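# Swap wash bottles between shelved bench and cart tray

## Task

Move the empty wash bottle sitting on the bench with shelves into the top tray of the cart, so that it finishes within the tray's walls (lying on its side is acceptable). Then take one of the full wash bottles out of that same tray and set it upright on the shelved bench's work surface. Any wash bottle reaching the floor means failure. The cart, the pedal bin and the stool are free to move. At the end, release the gripper and pull the robot away. The robot must neither topple nor finish leaning, or the task fails. Loose objects may occasionally get a short shove.

## Robot and tools

ROBOT. A TidyBot++: a mobile base 0.54 m long, 0.50 m wide and 0.38 m tall on four driven casters, carrying one seven-joint arm with a two-finger gripper. The shoulder sits 0.12 m ahead of the base centre and 0.68 m above the floor. Cameras: base_camera (fixed on the base) and wrist_camera (looks along the hand). The arm begins folded, hand down, sticking out up to 0.08 m beyond the base front, elbow up to 1.15 m high. A downward-pointing hand reaches at most about 0.94 m above the floor, and only near the base.

FRAMES. Base frame: origin on the floor below the base centre, x ahead, y to the left, z up. hand_pose is reported in it and marks the spot between the finger pads; the hand's own z runs out along the fingers and its y is the closing direction. base_odometry is measured in the frame the base had when the scene began; heading grows to the left, range -3.142 to 3.142, and wheel slip is counted as travel, so it drifts. base_tilt is in degrees, forward and right positive, with a fixed bias near 1 degree.

execute_actions. Argument actions: a list holding one action or nothing (empty just reports state and images). An action may contain:
- base: exactly one relative move from where the base currently is. translate_m: metres ahead (negative = back), -2 to 2. strafe_m: metres sideways, left positive, -2 to 2. rotate_rad: radians of turn, counter-clockwise from above positive, -6.3 to 6.3.
- joints: absolute targets by name, radians. joint_1_rad (any angle, positive turns the arm clockwise seen from above, opposite to heading), joint_2_rad shoulder -2.249 to 2.249, joint_3_rad any angle, joint_4_rad elbow -2.579 to 2.579, joint_5_rad any angle, joint_6_rad wrist -2.099 to 2.099, joint_7_rad any angle (hand down: positive is counter-clockwise from above; at 1.57 fingers open left-right). gripper_pos 0 (open, gap about 85 mm) to 1 (closed, squeezing roughly 100 N per finger); gap is about 85*(1-gripper_pos) mm. Tolerances: 0.039 for joints 1-4, 0.056 for 5-7, 0.03 for the gripper. Unlimited joints take the short way; for big turns send steps below half a revolution.
- speeds: per-action caps with keys translate_m, strafe_m (0.05-0.5 m/s) and rotate_rad (0.1-1.57 rad/s); defaults are the maxima. A base move needing over 8.667 s is refused.
Motions in one action start together. Any unknown key or out-of-range number rejects the whole call. No action lasts beyond 15 s. cameras: list of "base_camera", "wrist_camera" or "all"; omitted, null or ["all"] gives both, [] gives none.

ARM GEOMETRY. With joint_1_rad 0, joint_3_rad 3.14, joint_5_rad 0 the arm lies in the base's x-z plane. Lean from vertical (forward positive): upper arm (0.42 m) = j2; forearm (0.31 m) = j2 - j4; hand (0.31 m to the hand point) = j2 - j4 - j6. Reach ahead of the shoulder = sum of length*sin(lean); height above it = sum of length*cos(lean). Joints move up to 1.39 rad/s (1.22 for 5-7). Closed fingertips stick 20 mm past the hand point.

OTHER TOOLS. wait: seconds, 0 to 10; nothing new is commanded. zoom_image: camera (base_camera or wrist_camera) and region [x0, y0, x1, y1] in pixels from the top-left, at most 504 by 504, on that camera's latest full image. read_manual: optional section, only "licences"; moves nothing. finished_scene: scene, the integer of the scene being closed; irreversible, and its result says whether the goal held. A reply with no tool call ends everything.

RESULT LINES. joint_positions, hand_pose, base_odometry, base_tilt, Motor temperatures (one per arm joint, same order), motor_effort (percent of maximum, peak of the last action in brackets, noisy and offset), pictures (image order). base_status/joint_status: done; off_target (stopped short, may still be pushing); contact_stop or time_out (target dropped, holds in place). A blocked base may still say done while well short. "joint command not followed" with "cause:" means arm targets were withheld (usually self-collision); the gripper part still runs; not_followed targets may be retried each action. on_its_own lists things you did not command. ARM HIT: hard contact with the base or itself. A torque fault freezes the arm and gripper 10 s and skips the rest of the call. MOTOR HOT from 60 °C; at 75 °C an OVER-TEMPERATURE FAULT lets the arm sink, and unfinished keys read limit_stop_at_motor_heat (resend them). After a reported stop, later calls in that reply are skipped.

PRACTICE. Friction leaves joints a bit off; fix by sending last command + (wanted - read) for all seven. Loads make the arm sag; never resend a read angle while holding something. Check the real hand position in images, since hand_pose can be off 1-2 cm. Keep fingers clear of the floor. Don't drive while the arm is caught on something high (tipping risk); back away or retract to level a leaning robot. Avoid dropping, slamming or hard pushing; keep heavy holds short to limit heat. The robot holds its last command while you think.

Each tool is called after "Emit:" as name([rows], argument=value, ...), one row to a line, values as JSON.

## Session

Emit:
execute_actions([
  {"joints":{"joint_6_rad":0.45}},
])

Scene clock: 1.57 s.
Motor temperatures (°C, as the motors report them): [28 26 25 27 32 42 42]
base_odometry: x=+0.000 y=+0.000 heading=+0.000 (m, m, rad; odometry frame)
base_tilt: forward=+0.4 right=+0.3 (deg)
base_status: not commanded
joint_positions: joint_1_rad=-0.008 joint_2_rad=-0.366 joint_3_rad=+3.102 joint_4_rad=-2.532 joint_5_rad=-0.023 joint_6_rad=+0.423 joint_7_rad=+1.590 gripper_pos=+0.000
joint_status: all done
motor_effort: joint_1_rad=-1(0) joint_2_rad=-6(6) joint_3_rad=+0(0) joint_4_rad=+18(19) joint_5_rad=+0(1) joint_6_rad=+8(9) joint_7_rad=+0(1) (%)
hand_pose: x=+0.5347 y=+0.0195 z=+0.8449 quat_wxyz=(-0.006, +0.765, +0.018, +0.644) (m; base frame)
pictures: base_camera, wrist_camera
Images, in order (width x height): base_camera 644x364, wrist_camera 644x476.

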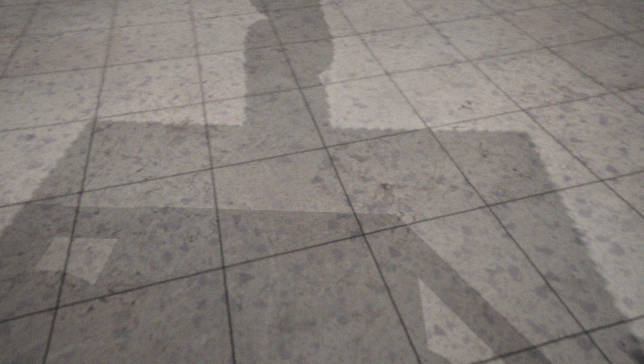

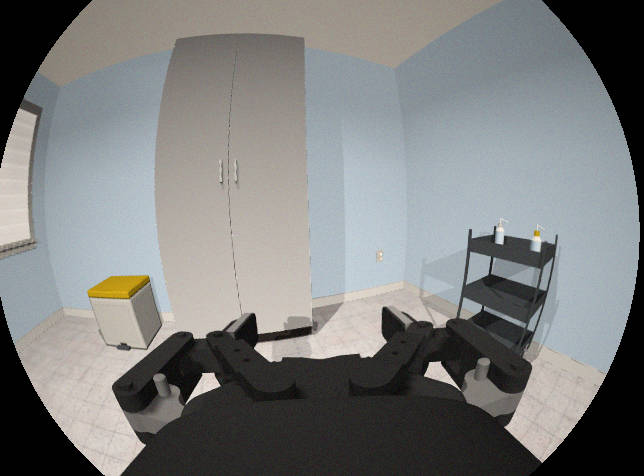

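Emit:
execute_actions([
  {"base":{"rotate_rad":-2.9},"joints":{"joint_2_rad":-0.4,"joint_4_rad":-2.1,"joint_6_rad":0.05}},
])

Scene clock: 4.90 s.
Motor temperatures (°C, as the motors report them): [28 26 25 27 32 42 42]
base_odometry: x=+0.000 y=+0.000 heading=-2.899 (m, m, rad; odometry frame)
base_tilt: forward=+0.4 right=+0.4 (deg)
base_status: done
joint_positions: joint_1_rad=-0.008 joint_2_rad=-0.379 joint_3_rad=+3.102 joint_4_rad=-2.111 joint_5_rad=-0.023 joint_6_rad=+0.099 joint_7_rad=+1.590 gripper_pos=+0.000
joint_status: all done
motor_effort: joint_1_rad=-1(1) joint_2_rad=-8(12) joint_3_rad=+0(1) joint_4_rad=+21(21) joint_5_rad=+0(0) joint_6_rad=+9(9) joint_7_rad=+0(0) (%)
hand_pose: x=+0.5833 y=+0.0263 z=+1.0025 quat_wxyz=(-0.011, +0.729, +0.019, +0.685) (m; base frame)
pictures: base_camera, wrist_camera
Images, in order (width x height): base_camera 644x364, wrist_camera 644x476.

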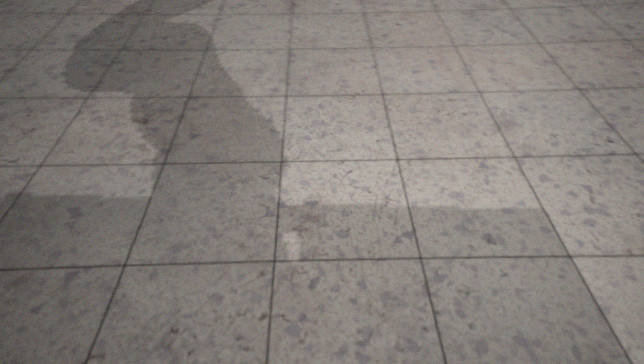

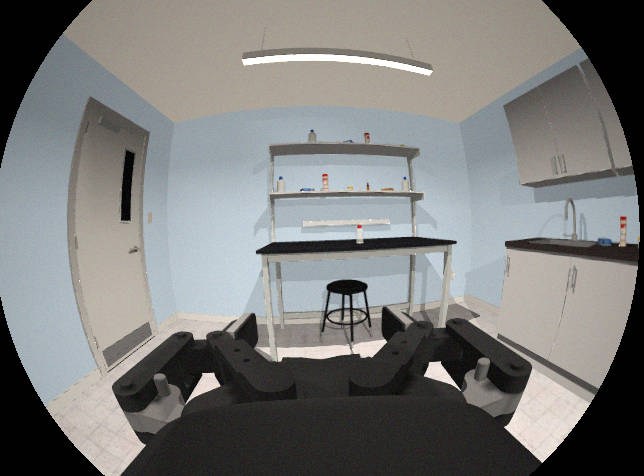

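Emit:
execute_actions([
  {"base":{"strafe_m":-0.3},"joints":{"joint_4_rad":-1.95,"joint_6_rad":-0.1}},
], cameras=[])

Emit:
execute_actions([
  {"base":{"translate_m":0.7}},
])

Scene clock: 7.03 s.
Motor temperatures (°C, as the motors report them): [28 26 25 27 32 42 42]
base_odometry: x=-0.072 y=+0.292 heading=-2.900 (m, m, rad; odometry frame)
base_tilt: forward=+0.4 right=+0.4 (deg)
base_status: done
joint_positions: joint_1_rad=-0.008 joint_2_rad=-0.383 joint_3_rad=+3.103 joint_4_rad=-1.959 joint_5_rad=-0.023 joint_6_rad=-0.051 joint_7_rad=+1.590 gripper_pos=+0.000
joint_status: all done
motor_effort: joint_1_rad=+0(1) joint_2_rad=-9(10) joint_3_rad=+0(3) joint_4_rad=+21(22) joint_5_rad=+0(0) joint_6_rad=+9(8) joint_7_rad=+0(0) (%)
hand_pose: x=+0.5857 y=+0.0277 z=+1.0527 quat_wxyz=(-0.012, +0.727, +0.020, +0.687) (m; base frame)
pictures: none
No camera images: the call's "cameras" was empty. Leave "cameras" out to get every camera's image.

Scene clock: 9.80 s.
Motor temperatures (°C, as the motors report them): [28 26 25 27 32 42 42]
base_odometry: x=-0.752 y=+0.124 heading=-2.901 (m, m, rad; odometry frame)
base_tilt: forward=+0.4 right=+0.4 (deg)
base_status: done
joint_positions: joint_1_rad=-0.008 joint_2_rad=-0.393 joint_3_rad=+3.103 joint_4_rad=-1.959 joint_5_rad=-0.023 joint_6_rad=-0.056 joint_7_rad=+1.590 gripper_pos=+0.000
joint_status: not commanded
motor_effort: joint_1_rad=-1(1) joint_2_rad=-8(12) joint_3_rad=+0(1) joint_4_rad=+21(22) joint_5_rad=+0(0) joint_6_rad=+8(9) joint_7_rad=+0(0) (%)
hand_pose: x=+0.5822 y=+0.0277 z=+1.0556 quat_wxyz=(-0.012, +0.725, +0.020, +0.689) (m; base frame)
pictures: base_camera, wrist_camera
Images, in order (width x height): base_camera 644x364, wrist_camera 644x476.

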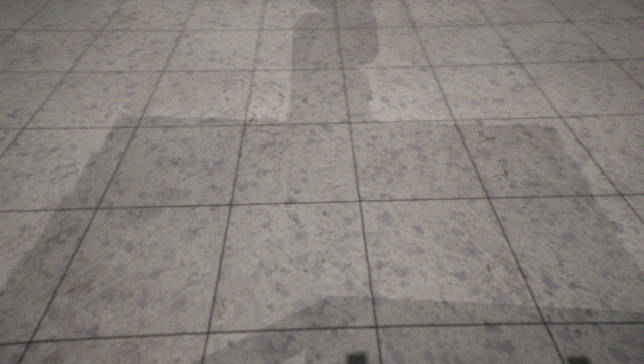

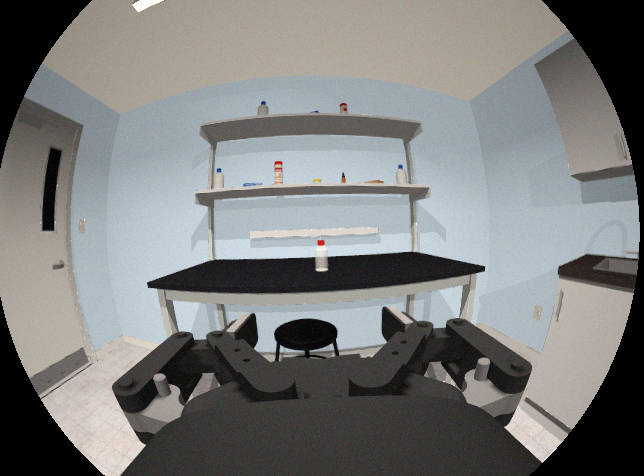

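Emit:
execute_actions([
  {"base":{"translate_m":0.5},"speeds":{"translate_m":0.3}},
])

Scene clock: 12.77 s.
Motor temperatures (°C, as the motors report them): [28 26 25 27 32 42 42]
base_odometry: x=-1.237 y=+0.005 heading=-2.901 (m, m, rad; odometry frame)
base_tilt: forward=+0.4 right=+0.4 (deg)
base_status: done
joint_positions: joint_1_rad=-0.008 joint_2_rad=-0.396 joint_3_rad=+3.103 joint_4_rad=-1.959 joint_5_rad=-0.023 joint_6_rad=-0.056 joint_7_rad=+1.590 gripper_pos=+0.000
joint_status: not commanded
motor_effort: joint_1_rad=+0(0) joint_2_rad=-8(12) joint_3_rad=+0(1) joint_4_rad=+21(23) joint_5_rad=+0(0) joint_6_rad=+8(9) joint_7_rad=+1(0) (%)
hand_pose: x=+0.5808 y=+0.0277 z=+1.0571 quat_wxyz=(-0.012, +0.724, +0.020, +0.690) (m; base frame)
pictures: base_camera, wrist_camera
Images, in order (width x height): base_camera 644x364, wrist_camera 644x476.

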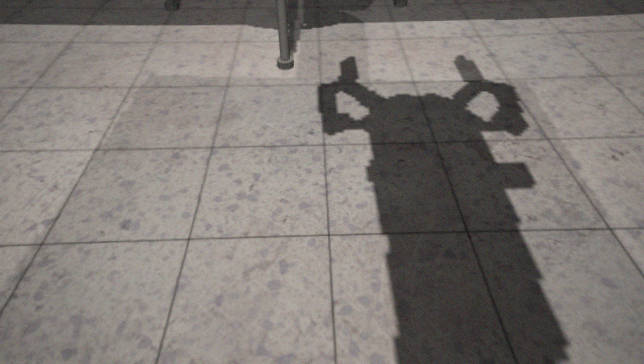

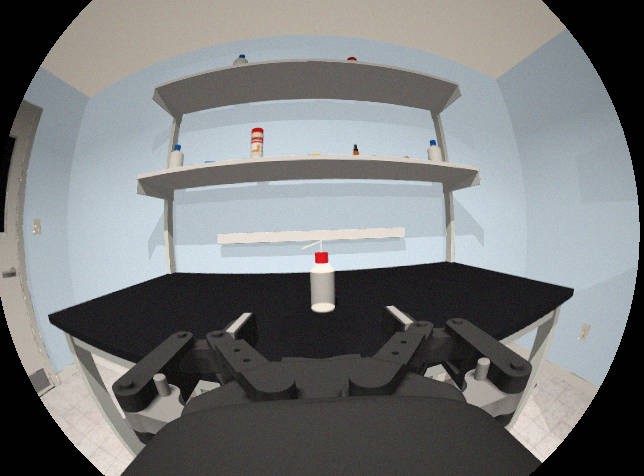

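Emit:
execute_actions([
  {"joints":{"joint_4_rad":-2.15,"joint_6_rad":0.1}},
], cameras=[])

Emit:
execute_actions([
  {"base":{"translate_m":0.27},"speeds":{"translate_m":0.15}},
])

Scene clock: 14.23 s.
Motor temperatures (°C, as the motors report them): [28 26 25 27 32 42 42]
base_odometry: x=-1.237 y=+0.005 heading=-2.901 (m, m, rad; odometry frame)
base_tilt: forward=+0.4 right=+0.3 (deg)
base_status: not commanded
joint_positions: joint_1_rad=-0.008 joint_2_rad=-0.396 joint_3_rad=+3.103 joint_4_rad=-2.141 joint_5_rad=-0.023 joint_6_rad=+0.052 joint_7_rad=+1.590 gripper_pos=+0.000
joint_status: all done
motor_effort: joint_1_rad=-1(0) joint_2_rad=-8(10) joint_3_rad=+0(0) joint_4_rad=+21(23) joint_5_rad=+0(0) joint_6_rad=+8(9) joint_7_rad=+0(0) (%)
hand_pose: x=+0.5742 y=+0.0254 z=+0.9775 quat_wxyz=(-0.010, +0.749, +0.020, +0.663) (m; base frame)
pictures: none
No camera images: the call's "cameras" was empty. Leave "cameras" out to get every camera's image.

Scene clock: 16.70 s.
Motor temperatures (°C, as the motors report them): [28 26 25 27 32 42 42]
base_odometry: x=-1.500 y=-0.059 heading=-2.901 (m, m, rad; odometry frame)
base_tilt: forward=+0.4 right=+0.3 (deg)
base_status: done
joint_positions: joint_1_rad=-0.008 joint_2_rad=-0.398 joint_3_rad=+3.103 joint_4_rad=-2.141 joint_5_rad=-0.023 joint_6_rad=+0.054 joint_7_rad=+1.590 gripper_pos=+0.000
joint_status: not commanded
motor_effort: joint_1_rad=-1(0) joint_2_rad=-7(11) joint_3_rad=+0(1) joint_4_rad=+21(22) joint_5_rad=+1(0) joint_6_rad=+8(9) joint_7_rad=+0(1) (%)
hand_pose: x=+0.5738 y=+0.0254 z=+0.9787 quat_wxyz=(-0.010, +0.748, +0.019, +0.664) (m; base frame)
pictures: base_camera, wrist_camera
Images, in order (width x height): base_camera 644x364, wrist_camera 644x476.

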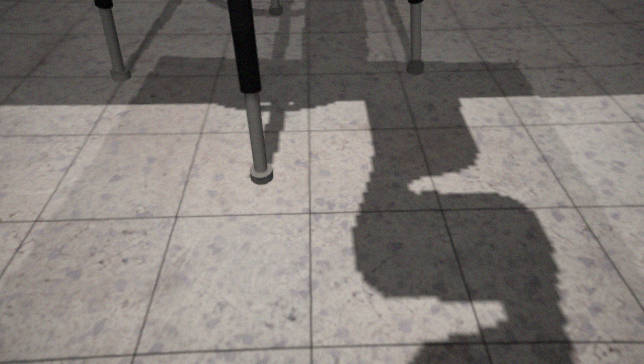

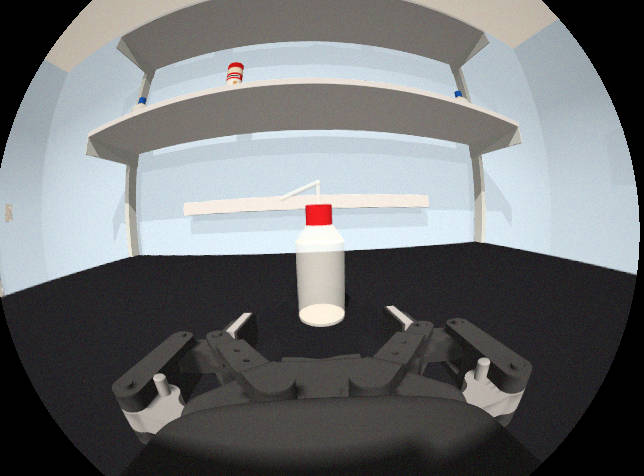

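Emit:
execute_actions([
  {"base":{"translate_m":0.11},"joints":{"joint_2_rad":-0.18,"joint_4_rad":-1.93},"speeds":{"translate_m":0.08}},
], cameras=["wrist_camera"])

Scene clock: 18.83 s.
Motor temperatures (°C, as the motors report them): [28 26 25 27 32 42 42]
base_odometry: x=-1.607 y=-0.085 heading=-2.901 (m, m, rad; odometry frame)
base_tilt: forward=+0.5 right=+0.3 (deg)
base_status: done
joint_positions: joint_1_rad=-0.008 joint_2_rad=-0.186 joint_3_rad=+3.103 joint_4_rad=-1.943 joint_5_rad=-0.023 joint_6_rad=+0.054 joint_7_rad=+1.590 gripper_pos=+0.000
joint_status: all done
motor_effort: joint_1_rad=+0(1) joint_2_rad=-16(18) joint_3_rad=+0(1) joint_4_rad=+22(22) joint_5_rad=+0(0) joint_6_rad=+9(9) joint_7_rad=+0(1) (%)
hand_pose: x=+0.6575 y=+0.0282 z=+0.9957 quat_wxyz=(-0.013, +0.752, +0.018, +0.659) (m; base frame)
pictures: wrist_camera
Images, in order (width x height): wrist_camera 644x476.

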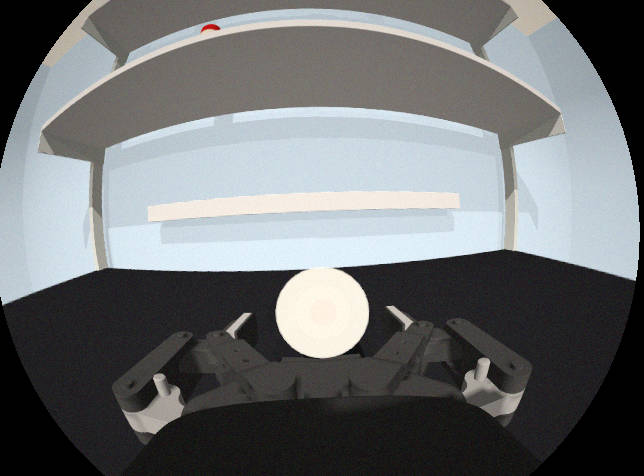

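Emit:
execute_actions([
  {"base":{"translate_m":-0.1},"speeds":{"translate_m":0.08}},
], cameras=["wrist_camera"])

Scene clock: 20.93 s.
Motor temperatures (°C, as the motors report them): [28 26 25 27 32 42 42]
base_odometry: x=-1.510 y=-0.061 heading=-2.901 (m, m, rad; odometry frame)
base_tilt: forward=+0.5 right=+0.4 (deg)
base_status: done
joint_positions: joint_1_rad=-0.008 joint_2_rad=-0.183 joint_3_rad=+3.103 joint_4_rad=-1.943 joint_5_rad=-0.023 joint_6_rad=+0.054 joint_7_rad=+1.590 gripper_pos=+0.000
joint_status: not commanded
motor_effort: joint_1_rad=+0(1) joint_2_rad=-16(19) joint_3_rad=+0(0) joint_4_rad=+22(22) joint_5_rad=+1(0) joint_6_rad=+8(9) joint_7_rad=+0(0) (%)
hand_pose: x=+0.6584 y=+0.0282 z=+0.9946 quat_wxyz=(-0.013, +0.753, +0.018, +0.658) (m; base frame)
pictures: wrist_camera
Images, in order (width x height): wrist_camera 644x476.

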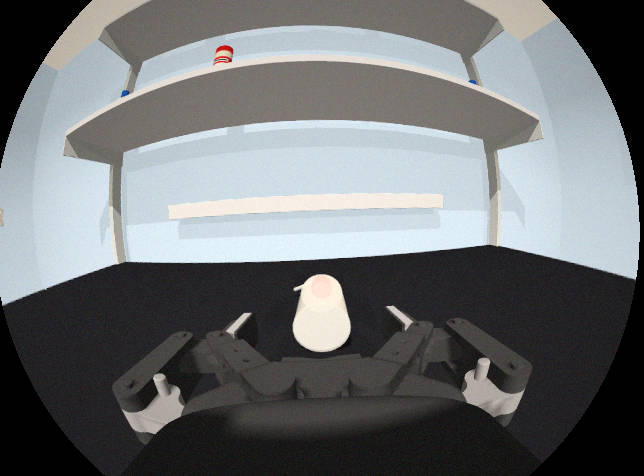

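Emit:
execute_actions([
  {"joints":{"joint_2_rad":0.0,"joint_4_rad":-1.58,"joint_6_rad":-0.47}},
], cameras=["wrist_camera"])

Scene clock: 22.93 s.
Motor temperatures (°C, as the motors report them): [28 26 25 27 32 42 42]
base_odometry: x=-1.510 y=-0.061 heading=-2.901 (m, m, rad; odometry frame)
base_tilt: forward=+0.5 right=+0.4 (deg)
base_status: not commanded
joint_positions: joint_1_rad=-0.008 joint_2_rad=-0.012 joint_3_rad=+3.103 joint_4_rad=-1.597 joint_5_rad=-0.023 joint_6_rad=-0.425 joint_7_rad=+1.590 gripper_pos=+0.000
joint_status: all done
motor_effort: joint_1_rad=+0(0) joint_2_rad=-21(24) joint_3_rad=+0(0) joint_4_rad=+21(22) joint_5_rad=+1(0) joint_6_rad=+7(9) joint_7_rad=+0(1) (%)
hand_pose: x=+0.7086 y=+0.0322 z=+0.9660 quat_wxyz=(-0.017, +0.844, +0.022, +0.536) (m; base frame)
pictures: wrist_camera
Images, in order (width x height): wrist_camera 644x476.

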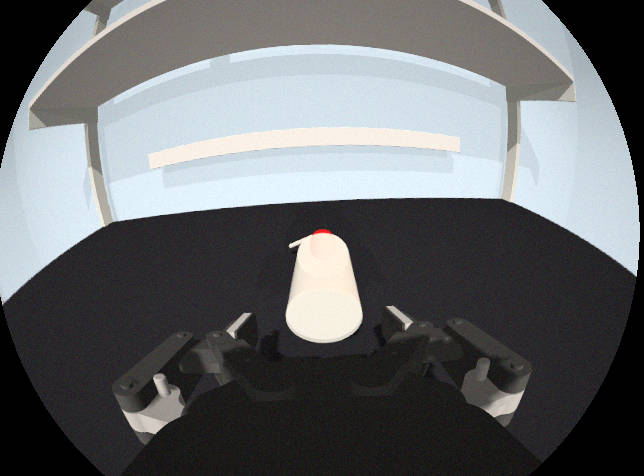

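Emit:
execute_actions([
  {"base":{"translate_m":0.09},"joints":{"joint_4_rad":-1.63,"joint_6_rad":-0.44},"speeds":{"translate_m":0.06}},
], cameras=["wrist_camera"])

Scene clock: 25.17 s.
Motor temperatures (°C, as the motors report them): [28 26 25 27 32 42 42]
base_odometry: x=-1.598 y=-0.083 heading=-2.901 (m, m, rad; odometry frame)
base_tilt: forward=+0.5 right=+0.3 (deg)
base_status: done
joint_positions: joint_1_rad=-0.008 joint_2_rad=-0.009 joint_3_rad=+3.103 joint_4_rad=-1.623 joint_5_rad=-0.023 joint_6_rad=-0.425 joint_7_rad=+1.590 gripper_pos=+0.000
joint_status: all done
motor_effort: joint_1_rad=+0(1) joint_2_rad=-22(25) joint_3_rad=+0(2) joint_4_rad=+21(22) joint_5_rad=+1(0) joint_6_rad=+7(8) joint_7_rad=+1(0) (%)
hand_pose: x=+0.7058 y=+0.0320 z=+0.9482 quat_wxyz=(-0.017, +0.852, +0.022, +0.523) (m; base frame)
pictures: wrist_camera
Images, in order (width x height): wrist_camera 644x476.

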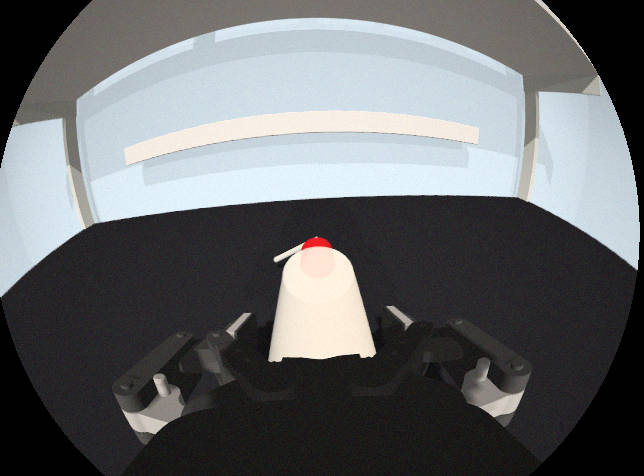

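Emit:
execute_actions([
  {"joints":{"joint_4_rad":-1.67}},
], cameras=[])

Emit:
execute_actions([
  {"joints":{"gripper_pos":1}},
], cameras=["wrist_camera"])

Emit:
execute_actions([
  {"joints":{"joint_4_rad":-1.4}},
], cameras=["wrist_camera"])

Scene clock: 26.30 s.
Motor temperatures (°C, as the motors report them): [28 26 25 27 32 42 42]
base_odometry: x=-1.598 y=-0.083 heading=-2.901 (m, m, rad; odometry frame)
base_tilt: forward=+0.5 right=+0.4 (deg)
base_status: not commanded
joint_positions: joint_1_rad=-0.008 joint_2_rad=-0.010 joint_3_rad=+3.103 joint_4_rad=-1.656 joint_5_rad=-0.023 joint_6_rad=-0.425 joint_7_rad=+1.590 gripper_pos=+0.000
joint_status: all done
motor_effort: joint_1_rad=-1(1) joint_2_rad=-17(22) joint_3_rad=+0(1) joint_4_rad=+16(21) joint_5_rad=+0(0) joint_6_rad=+4(8) joint_7_rad=-1(1) (%)
hand_pose: x=+0.7002 y=+0.0317 z=+0.9293 quat_wxyz=(-0.016, +0.860, +0.022, +0.510) (m; base frame)
pictures: none
No camera images: the call's "cameras" was empty. Leave "cameras" out to get every camera's image.

Scene clock: 27.40 s.
Motor temperatures (°C, as the motors report them): [28 26 25 27 32 42 42]
base_odometry: x=-1.598 y=-0.083 heading=-2.901 (m, m, rad; odometry frame)
base_tilt: forward=+0.4 right=+0.4 (deg)
base_status: not commanded
joint_positions: joint_1_rad=-0.008 joint_2_rad=-0.018 joint_3_rad=+3.103 joint_4_rad=-1.654 joint_5_rad=-0.023 joint_6_rad=-0.425 joint_7_rad=+1.590 gripper_pos=+0.385
joint_status: gripper_pos off_target (ended at +0.385, target +1.000)
motor_effort: joint_1_rad=-1(2) joint_2_rad=-19(22) joint_3_rad=-1(1) joint_4_rad=+18(20) joint_5_rad=+1(0) joint_6_rad=+5(8) joint_7_rad=+1(0) (%)
hand_pose: x=+0.6986 y=+0.0317 z=+0.9353 quat_wxyz=(-0.016, +0.857, +0.022, +0.514) (m; base frame)
pictures: wrist_camera
Images, in order (width x height): wrist_camera 644x476.

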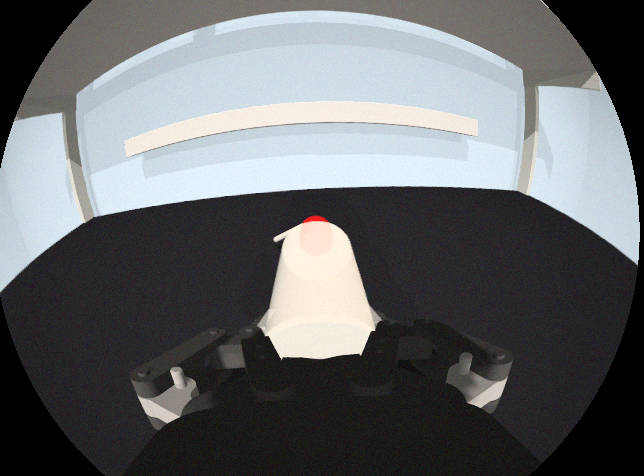

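Scene clock: 28.73 s.
Motor temperatures (°C, as the motors report them): [28 26 25 27 32 42 42]
base_odometry: x=-1.598 y=-0.083 heading=-2.901 (m, m, rad; odometry frame)
base_tilt: forward=+0.4 right=+0.3 (deg)
base_status: not commanded
joint_positions: joint_1_rad=-0.008 joint_2_rad=-0.005 joint_3_rad=+3.103 joint_4_rad=-1.411 joint_5_rad=-0.023 joint_6_rad=-0.425 joint_7_rad=+1.590 gripper_pos=+0.385
joint_status: all done
motor_effort: joint_1_rad=-1(0) joint_2_rad=-22(24) joint_3_rad=+0(0) joint_4_rad=+22(23) joint_5_rad=+0(0) joint_6_rad=+9(9) joint_7_rad=+0(1) (%)
hand_pose: x=+0.7264 y=+0.0329 z=+1.0741 quat_wxyz=(-0.019, +0.793, +0.021, +0.609) (m; base frame)
pictures: wrist_camera
Images, in order (width x height): wrist_camera 644x476.

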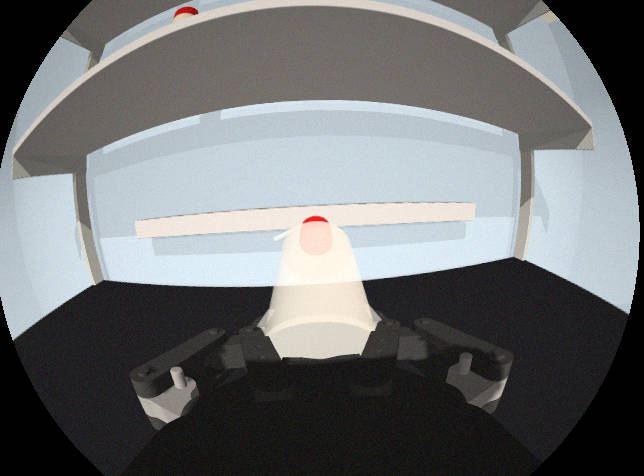

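Emit:
execute_actions([
  {"base":{"translate_m":-1.2},"joints":{"joint_2_rad":-0.25,"joint_4_rad":-1.5,"joint_6_rad":-0.6},"speeds":{"translate_m":0.4}},
], cameras=[])

Emit:
execute_actions([
  {"base":{"rotate_rad":2.75},"joints":{"joint_6_rad":-1.2},"speeds":{"rotate_rad":1.0}},
])

Scene clock: 33.43 s.
Motor temperatures (°C, as the motors report them): [28 26 25 27 32 42 42]
base_odometry: x=-0.432 y=+0.204 heading=-2.900 (m, m, rad; odometry frame)
base_tilt: forward=+0.5 right=+0.4 (deg)
base_status: done
joint_positions: joint_1_rad=-0.008 joint_2_rad=-0.248 joint_3_rad=+3.103 joint_4_rad=-1.488 joint_5_rad=-0.023 joint_6_rad=-0.558 joint_7_rad=+1.590 gripper_pos=+0.385
joint_status: all done
motor_effort: joint_1_rad=-1(2) joint_2_rad=-12(29) joint_3_rad=+0(2) joint_4_rad=+21(23) joint_5_rad=+0(1) joint_6_rad=+9(9) joint_7_rad=+0(0) (%)
hand_pose: x=+0.6152 y=+0.0321 z=+1.1214 quat_wxyz=(-0.015, +0.782, +0.024, +0.622) (m; base frame)
pictures: none
No camera images: the call's "cameras" was empty. Leave "cameras" out to get every camera's image.

Scene clock: 37.10 s.
Motor temperatures (°C, as the motors report them): [28 26 25 27 32 42 42]
base_odometry: x=-0.432 y=+0.204 heading=-0.151 (m, m, rad; odometry frame)
base_tilt: forward=+0.4 right=+0.4 (deg)
base_status: done
joint_positions: joint_1_rad=-0.008 joint_2_rad=-0.248 joint_3_rad=+3.103 joint_4_rad=-1.495 joint_5_rad=-0.023 joint_6_rad=-1.174 joint_7_rad=+1.590 gripper_pos=+0.385
joint_status: all done
motor_effort: joint_1_rad=-1(3) joint_2_rad=-11(14) joint_3_rad=+0(3) joint_4_rad=+19(22) joint_5_rad=+0(0) joint_6_rad=+6(9) joint_7_rad=+0(1) (%)
hand_pose: x=+0.5179 y=+0.0289 z=+0.9555 quat_wxyz=(-0.012, +0.935, +0.032, +0.352) (m; base frame)
pictures: base_camera, wrist_camera
Images, in order (width x height): base_camera 644x364, wrist_camera 644x476.

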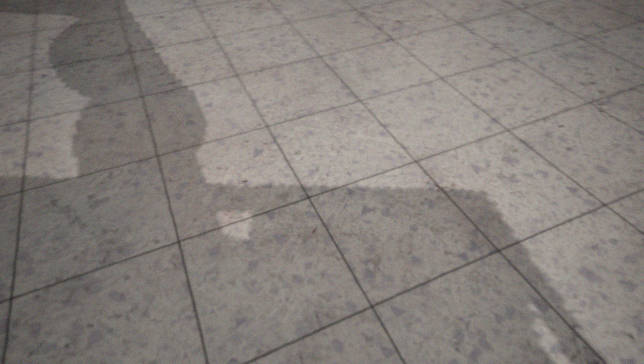

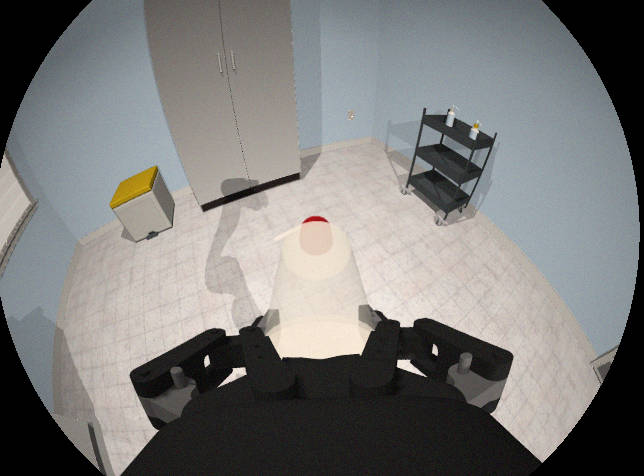

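Emit:
execute_actions([
  {"base":{"rotate_rad":-0.2},"joints":{"joint_6_rad":-0.95}},
], cameras=[])

Emit:
execute_actions([
  {"base":{"translate_m":0.9},"speeds":{"translate_m":0.4}},
])

Scene clock: 38.30 s.
Motor temperatures (°C, as the motors report them): [28 26 25 27 32 42 42]
base_odometry: x=-0.432 y=+0.204 heading=-0.350 (m, m, rad; odometry frame)
base_tilt: forward=+0.5 right=+0.3 (deg)
base_status: done
joint_positions: joint_1_rad=-0.008 joint_2_rad=-0.248 joint_3_rad=+3.104 joint_4_rad=-1.496 joint_5_rad=-0.023 joint_6_rad=-0.981 joint_7_rad=+1.590 gripper_pos=+0.385
joint_status: all done
motor_effort: joint_1_rad=+0(2) joint_2_rad=-12(14) joint_3_rad=+0(2) joint_4_rad=+21(21) joint_5_rad=+1(1) joint_6_rad=+7(8) joint_7_rad=+0(0) (%)
hand_pose: x=+0.5589 y=+0.0297 z=+0.9985 quat_wxyz=(-0.013, +0.897, +0.029, +0.440) (m; base frame)
pictures: none
No camera images: the call's "cameras" was empty. Leave "cameras" out to get every camera's image.

Scene clock: 41.70 s.
Motor temperatures (°C, as the motors report them): [28 26 25 27 32 42 42]
base_odometry: x=+0.414 y=-0.104 heading=-0.350 (m, m, rad; odometry frame)
base_tilt: forward=+0.4 right=+0.4 (deg)
base_status: done
joint_positions: joint_1_rad=-0.008 joint_2_rad=-0.247 joint_3_rad=+3.104 joint_4_rad=-1.496 joint_5_rad=-0.023 joint_6_rad=-0.981 joint_7_rad=+1.590 gripper_pos=+0.385
joint_status: not commanded
motor_effort: joint_1_rad=+0(0) joint_2_rad=-13(16) joint_3_rad=-1(0) joint_4_rad=+20(21) joint_5_rad=+0(0) joint_6_rad=+7(7) joint_7_rad=+0(1) (%)
hand_pose: x=+0.5591 y=+0.0297 z=+0.9984 quat_wxyz=(-0.013, +0.897, +0.029, +0.440) (m; base frame)
pictures: base_camera, wrist_camera
Images, in order (width x height): base_camera 644x364, wrist_camera 644x476.

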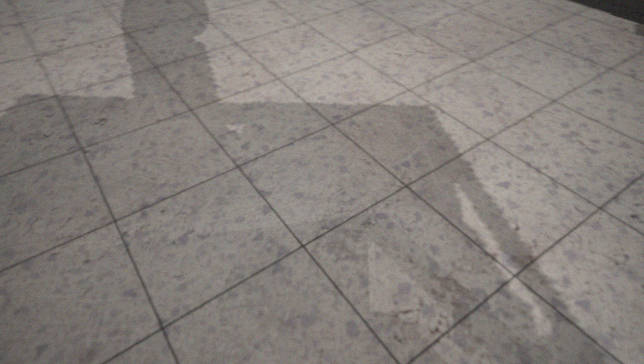

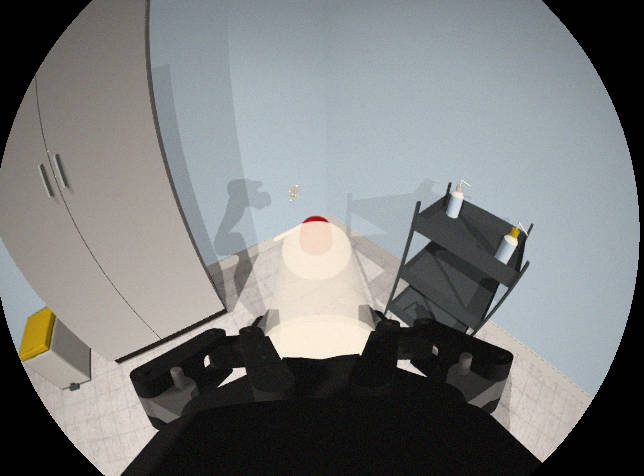

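Emit:
execute_actions([
  {"base":{"rotate_rad":-0.6},"joints":{"joint_1_rad":-0.45}},
])

Scene clock: 43.70 s.
Motor temperatures (°C, as the motors report them): [28 26 25 27 32 42 42]
base_odometry: x=+0.414 y=-0.104 heading=-0.949 (m, m, rad; odometry frame)
base_tilt: forward=+0.4 right=+0.3 (deg)
base_status: done
joint_positions: joint_1_rad=-0.424 joint_2_rad=-0.247 joint_3_rad=+3.104 joint_4_rad=-1.496 joint_5_rad=-0.023 joint_6_rad=-0.981 joint_7_rad=+1.590 gripper_pos=+0.385
joint_status: all done
motor_effort: joint_1_rad=-1(3) joint_2_rad=-13(14) joint_3_rad=+0(2) joint_4_rad=+20(21) joint_5_rad=+0(1) joint_6_rad=+7(7) joint_7_rad=+0(1) (%)
hand_pose: x=+0.5094 y=+0.2052 z=+0.9984 quat_wxyz=(-0.104, +0.872, +0.214, +0.428) (m; base frame)
pictures: base_camera, wrist_camera
Images, in order (width x height): base_camera 644x364, wrist_camera 644x476.

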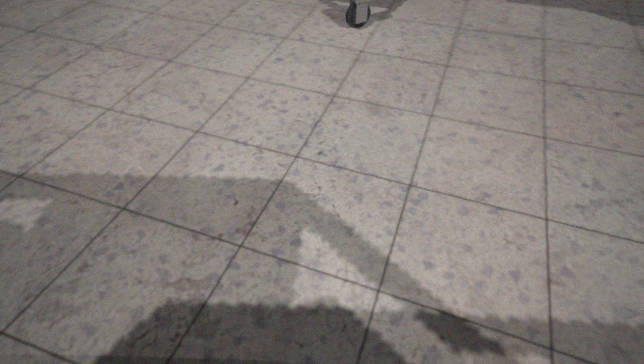

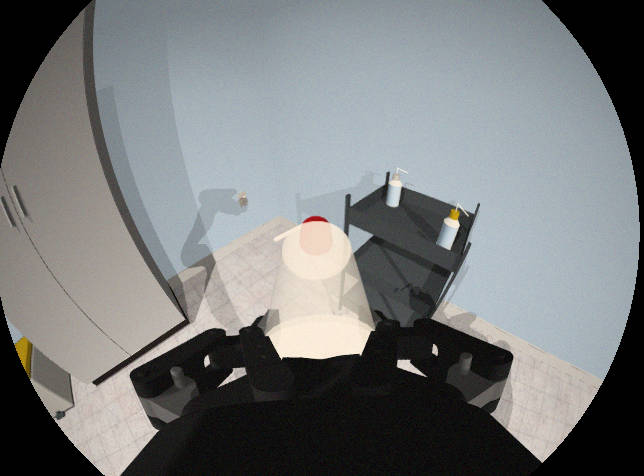

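Emit:
execute_actions([
  {"base":{"translate_m":0.35},"joints":{"joint_1_rad":-0.6,"joint_6_rad":-1.15}},
])

Scene clock: 46.03 s.
Motor temperatures (°C, as the motors report them): [28 26 25 27 32 42 42]
base_odometry: x=+0.617 y=-0.389 heading=-0.950 (m, m, rad; odometry frame)
base_tilt: forward=+0.5 right=+0.3 (deg)
base_status: done
joint_positions: joint_1_rad=-0.580 joint_2_rad=-0.244 joint_3_rad=+3.104 joint_4_rad=-1.496 joint_5_rad=-0.023 joint_6_rad=-1.111 joint_7_rad=+1.590 gripper_pos=+0.385
joint_status: all done
motor_effort: joint_1_rad=+0(1) joint_2_rad=-12(16) joint_3_rad=+0(2) joint_4_rad=+19(21) joint_5_rad=+0(0) joint_6_rad=+6(7) joint_7_rad=+1(1) (%)
hand_pose: x=+0.4518 y=+0.2483 z=+0.9667 quat_wxyz=(-0.119, +0.879, +0.290, +0.360) (m; base frame)
pictures: base_camera, wrist_camera
Images, in order (width x height): base_camera 644x364, wrist_camera 644x476.

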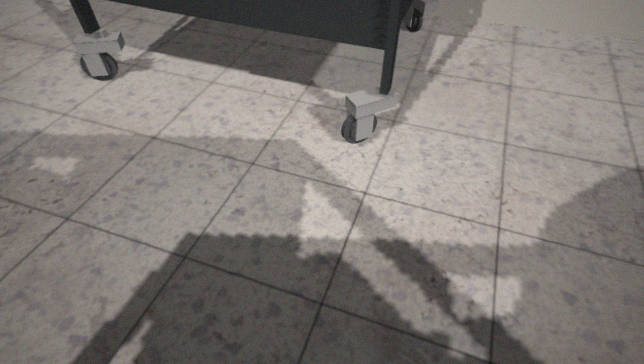

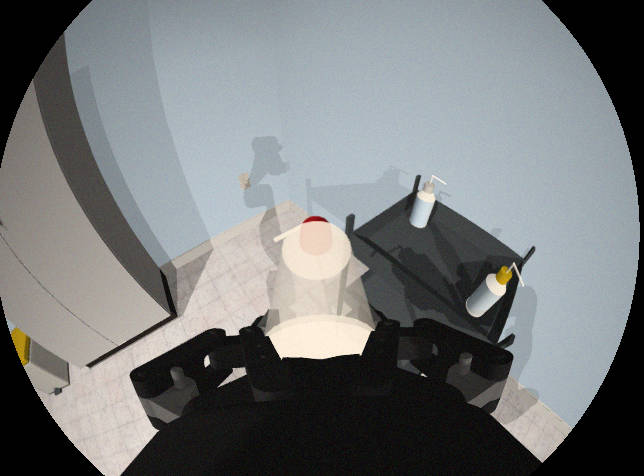

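Emit:
execute_actions([
  {"base":{"rotate_rad":-0.41}},
], cameras=[])

Emit:
execute_actions([
  {"base":{"strafe_m":0.41},"joints":{"joint_1_rad":0.0,"joint_4_rad":-1.35,"joint_6_rad":-1.3},"speeds":{"strafe_m":0.25}},
])

Scene clock: 48.00 s.
Motor temperatures (°C, as the motors report them): [28 26 25 27 32 42 42]
base_odometry: x=+0.617 y=-0.389 heading=-1.359 (m, m, rad; odometry frame)
base_tilt: forward=+0.4 right=+0.4 (deg)
base_status: done
joint_positions: joint_1_rad=-0.581 joint_2_rad=-0.244 joint_3_rad=+3.105 joint_4_rad=-1.496 joint_5_rad=-0.023 joint_6_rad=-1.111 joint_7_rad=+1.590 gripper_pos=+0.385
joint_status: not commanded
motor_effort: joint_1_rad=-1(2) joint_2_rad=-11(13) joint_3_rad=+0(1) joint_4_rad=+20(20) joint_5_rad=+0(1) joint_6_rad=+6(7) joint_7_rad=+0(1) (%)
hand_pose: x=+0.4517 y=+0.2485 z=+0.9667 quat_wxyz=(-0.119, +0.879, +0.290, +0.360) (m; base frame)
pictures: none
No camera images: the call's "cameras" was empty. Leave "cameras" out to get every camera's image.

Scene clock: 50.50 s.
Motor temperatures (°C, as the motors report them): [28 26 25 27 32 42 42]
base_odometry: x=+1.018 y=-0.304 heading=-1.360 (m, m, rad; odometry frame)
base_tilt: forward=+0.5 right=+0.4 (deg)
base_status: done
joint_positions: joint_1_rad=-0.023 joint_2_rad=-0.244 joint_3_rad=+3.105 joint_4_rad=-1.369 joint_5_rad=-0.023 joint_6_rad=-1.254 joint_7_rad=+1.590 gripper_pos=+0.385
joint_status: all done
motor_effort: joint_1_rad=+0(2) joint_2_rad=-11(13) joint_3_rad=+0(2) joint_4_rad=+18(20) joint_5_rad=+1(1) joint_6_rad=+6(6) joint_7_rad=+0(0) (%)
hand_pose: x=+0.5144 y=+0.0346 z=+1.0006 quat_wxyz=(-0.015, +0.927, +0.039, +0.372) (m; base frame)
pictures: base_camera, wrist_camera
Images, in order (width x height): base_camera 644x364, wrist_camera 644x476.

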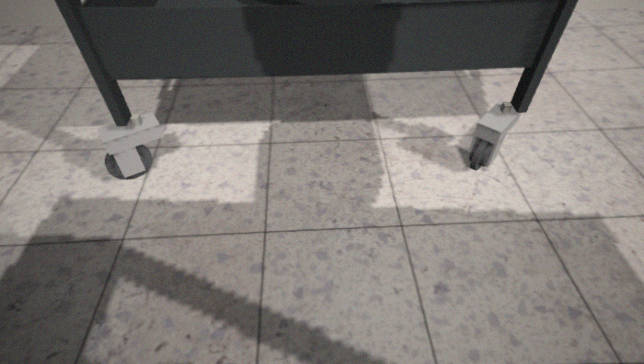

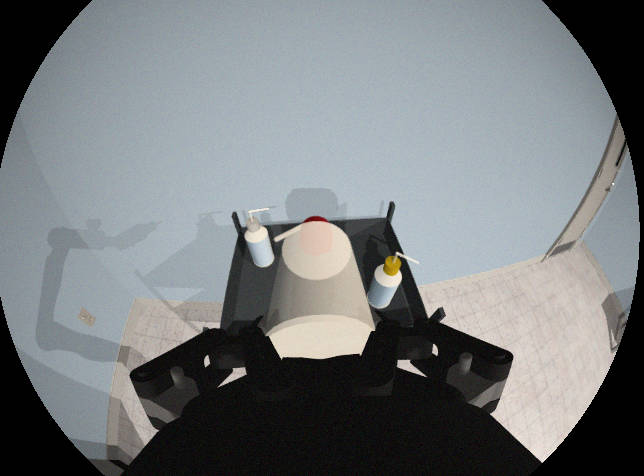

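Emit:
execute_actions([
  {"joints":{"joint_2_rad":-0.35,"joint_4_rad":-2.08,"joint_6_rad":-0.42}},
], cameras=[])

Emit:
execute_actions([
  {"base":{"translate_m":0.13},"speeds":{"translate_m":0.1}},
])

Scene clock: 53.13 s.
Motor temperatures (°C, as the motors report them): [28 26 25 27 32 42 42]
base_odometry: x=+1.018 y=-0.304 heading=-1.360 (m, m, rad; odometry frame)
base_tilt: forward=+0.4 right=+0.3 (deg)
base_status: not commanded
joint_positions: joint_1_rad=-0.023 joint_2_rad=-0.327 joint_3_rad=+3.105 joint_4_rad=-2.069 joint_5_rad=-0.023 joint_6_rad=-0.470 joint_7_rad=+1.590 gripper_pos=+0.385
joint_status: all done
motor_effort: joint_1_rad=+0(1) joint_2_rad=-10(12) joint_3_rad=+0(0) joint_4_rad=+20(21) joint_5_rad=+1(0) joint_6_rad=+7(7) joint_7_rad=+0(1) (%)
hand_pose: x=+0.5415 y=+0.0313 z=+0.8402 quat_wxyz=(-0.013, +0.893, +0.030, +0.448) (m; base frame)
pictures: none
No camera images: the call's "cameras" was empty. Leave "cameras" out to get every camera's image.

Scene clock: 54.97 s.
Motor temperatures (°C, as the motors report them): [28 26 25 27 32 42 42]
base_odometry: x=+1.046 y=-0.431 heading=-1.360 (m, m, rad; odometry frame)
base_tilt: forward=+0.4 right=+0.4 (deg)
base_status: done
joint_positions: joint_1_rad=-0.023 joint_2_rad=-0.336 joint_3_rad=+3.105 joint_4_rad=-2.070 joint_5_rad=-0.023 joint_6_rad=-0.469 joint_7_rad=+1.590 gripper_pos=+0.385
joint_status: not commanded
motor_effort: joint_1_rad=-1(1) joint_2_rad=-9(12) joint_3_rad=+0(1) joint_4_rad=+21(22) joint_5_rad=+0(0) joint_6_rad=+7(8) joint_7_rad=+0(0) (%)
hand_pose: x=+0.5402 y=+0.0312 z=+0.8442 quat_wxyz=(-0.013, +0.891, +0.030, +0.453) (m; base frame)
pictures: base_camera, wrist_camera
Images, in order (width x height): base_camera 644x364, wrist_camera 644x476.

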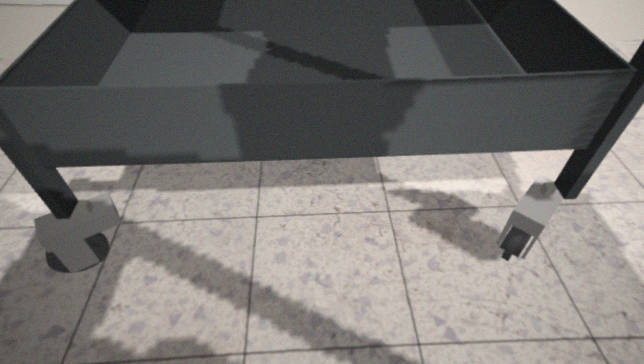

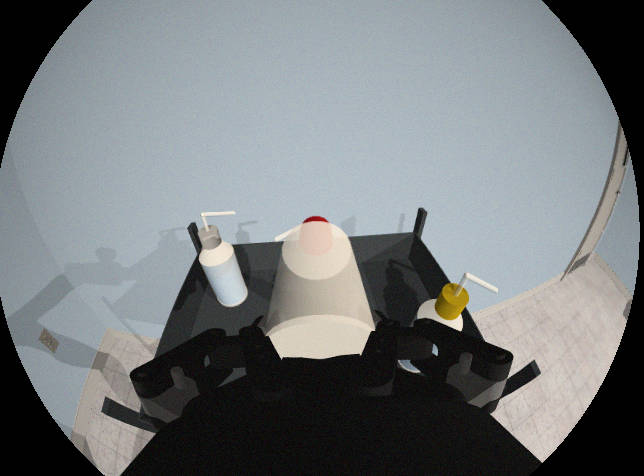

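Emit:
execute_actions([
  {"base":{"translate_m":0.035},"joints":{"joint_1_rad":-0.06}},
], cameras=[])

Emit:
execute_actions([
  {"joints":{"joint_4_rad":-2.28,"joint_6_rad":-0.27}},
])

Scene clock: 56.00 s.
Motor temperatures (°C, as the motors report them): [28 26 25 27 32 42 42]
base_odometry: x=+1.053 y=-0.465 heading=-1.360 (m, m, rad; odometry frame)
base_tilt: forward=+0.4 right=+0.3 (deg)
base_status: done
joint_positions: joint_1_rad=-0.045 joint_2_rad=-0.340 joint_3_rad=+3.105 joint_4_rad=-2.070 joint_5_rad=-0.023 joint_6_rad=-0.468 joint_7_rad=+1.590 gripper_pos=+0.385
joint_status: all done
motor_effort: joint_1_rad=+0(2) joint_2_rad=-9(15) joint_3_rad=+0(1) joint_4_rad=+21(22) joint_5_rad=+0(0) joint_6_rad=+7(8) joint_7_rad=+0(0) (%)
hand_pose: x=+0.5389 y=+0.0403 z=+0.8459 quat_wxyz=(-0.018, +0.890, +0.040, +0.454) (m; base frame)
pictures: none
No camera images: the call's "cameras" was empty. Leave "cameras" out to get every camera's image.

Scene clock: 57.23 s.
Motor temperatures (°C, as the motors report them): [28 26 25 27 32 42 42]
base_odometry: x=+1.053 y=-0.465 heading=-1.360 (m, m, rad; odometry frame)
base_tilt: forward=+0.5 right=+0.3 (deg)
base_status: not commanded
joint_positions: joint_1_rad=-0.045 joint_2_rad=-0.340 joint_3_rad=+3.105 joint_4_rad=-2.273 joint_5_rad=-0.023 joint_6_rad=-0.321 joint_7_rad=+1.590 gripper_pos=+0.385
joint_status: all done
motor_effort: joint_1_rad=-1(0) joint_2_rad=-8(9) joint_3_rad=+0(0) joint_4_rad=+19(22) joint_5_rad=+1(0) joint_6_rad=+7(7) joint_7_rad=+0(1) (%)
hand_pose: x=+0.5120 y=+0.0362 z=+0.7703 quat_wxyz=(-0.016, +0.902, +0.039, +0.429) (m; base frame)
pictures: base_camera, wrist_camera
Images, in order (width x height): base_camera 644x364, wrist_camera 644x476.

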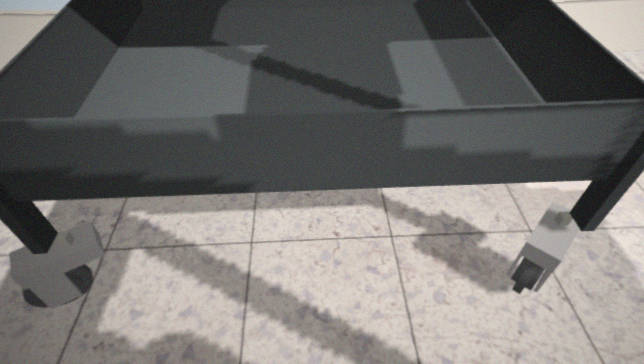

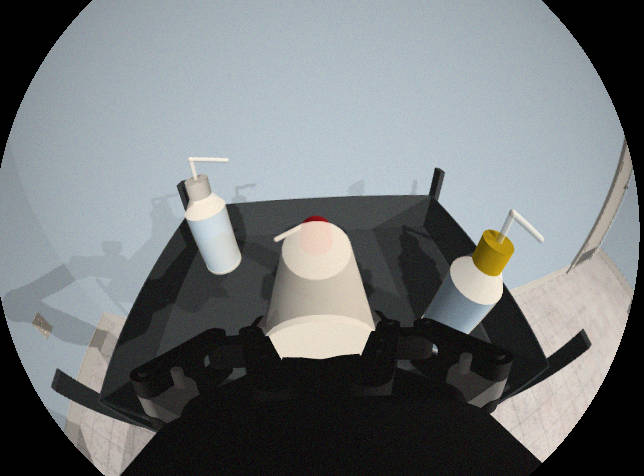

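Emit:
execute_actions([
  {"base":{"translate_m":0.025},"joints":{"joint_4_rad":-2.33,"joint_6_rad":-0.22}},
], cameras=["wrist_camera"])

Emit:
execute_actions([
  {"joints":{"gripper_pos":0.1}},
], cameras=["wrist_camera"])

Scene clock: 58.40 s.
Motor temperatures (°C, as the motors report them): [28 26 25 27 32 42 42]
base_odometry: x=+1.059 y=-0.490 heading=-1.359 (m, m, rad; odometry frame)
base_tilt: forward=+0.4 right=+0.4 (deg)
base_status: done
joint_positions: joint_1_rad=-0.045 joint_2_rad=-0.341 joint_3_rad=+3.105 joint_4_rad=-2.319 joint_5_rad=-0.023 joint_6_rad=-0.269 joint_7_rad=+1.590 gripper_pos=+0.385
joint_status: all done
motor_effort: joint_1_rad=+0(1) joint_2_rad=-8(12) joint_3_rad=+0(0) joint_4_rad=+20(20) joint_5_rad=+0(0) joint_6_rad=+7(7) joint_7_rad=+0(0) (%)
hand_pose: x=+0.5078 y=+0.0354 z=+0.7590 quat_wxyz=(-0.015, +0.901, +0.039, +0.432) (m; base frame)
pictures: wrist_camera
Images, in order (width x height): wrist_camera 644x476.

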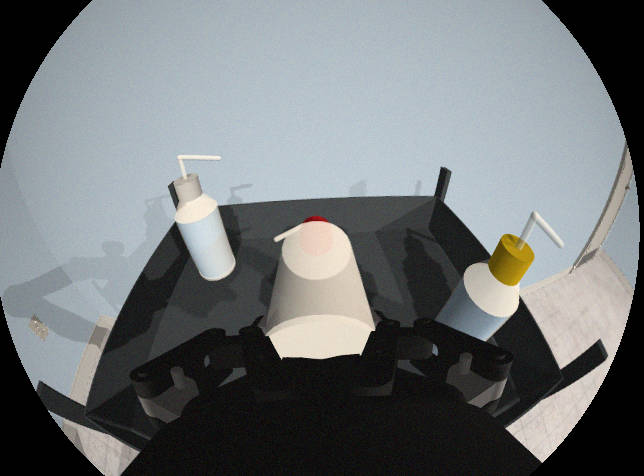

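Scene clock: 59.43 s.
Motor temperatures (°C, as the motors report them): [28 26 25 27 32 42 42]
base_odometry: x=+1.059 y=-0.490 heading=-1.359 (m, m, rad; odometry frame)
base_tilt: forward=+0.4 right=+0.3 (deg)
base_status: not commanded
joint_positions: joint_1_rad=-0.045 joint_2_rad=-0.341 joint_3_rad=+3.105 joint_4_rad=-2.319 joint_5_rad=-0.023 joint_6_rad=-0.269 joint_7_rad=+1.590 gripper_pos=+0.100
joint_status: all done
motor_effort: joint_1_rad=-1(0) joint_2_rad=-8(9) joint_3_rad=+0(0) joint_4_rad=+19(20) joint_5_rad=+1(1) joint_6_rad=+7(7) joint_7_rad=+0(1) (%)
hand_pose: x=+0.5078 y=+0.0354 z=+0.7590 quat_wxyz=(-0.015, +0.901, +0.039, +0.432) (m; base frame)
pictures: wrist_camera
Images, in order (width x height): wrist_camera 644x476.

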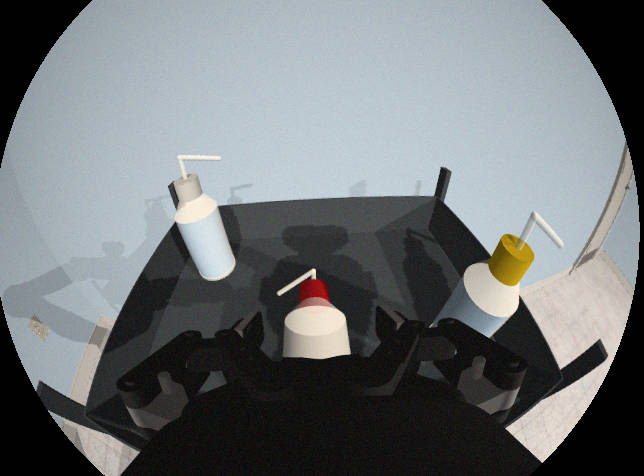

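Emit:
execute_actions([
  {"joints":{"joint_4_rad":-2.0,"joint_6_rad":-0.6}},
])

Scene clock: 61.03 s.
Motor temperatures (°C, as the motors report them): [28 26 25 27 32 42 42]
base_odometry: x=+1.059 y=-0.490 heading=-1.359 (m, m, rad; odometry frame)
base_tilt: forward=+0.4 right=+0.4 (deg)
base_status: not commanded
joint_positions: joint_1_rad=-0.045 joint_2_rad=-0.341 joint_3_rad=+3.105 joint_4_rad=-2.013 joint_5_rad=-0.023 joint_6_rad=-0.553 joint_7_rad=+1.590 gripper_pos=+0.100
joint_status: all done
motor_effort: joint_1_rad=-1(1) joint_2_rad=-9(9) joint_3_rad=+0(0) joint_4_rad=+21(20) joint_5_rad=+0(1) joint_6_rad=+7(8) joint_7_rad=+0(0) (%)
hand_pose: x=+0.5358 y=+0.0407 z=+0.8572 quat_wxyz=(-0.018, +0.896, +0.041, +0.442) (m; base frame)
pictures: base_camera, wrist_camera
Images, in order (width x height): base_camera 644x364, wrist_camera 644x476.

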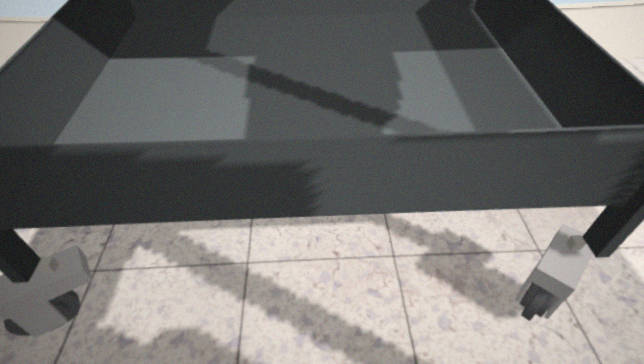

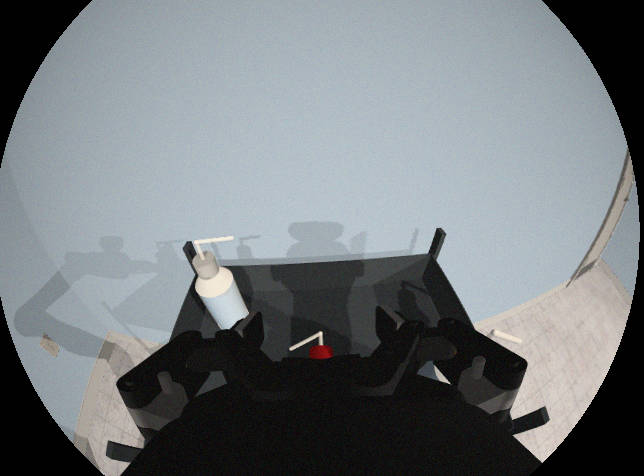

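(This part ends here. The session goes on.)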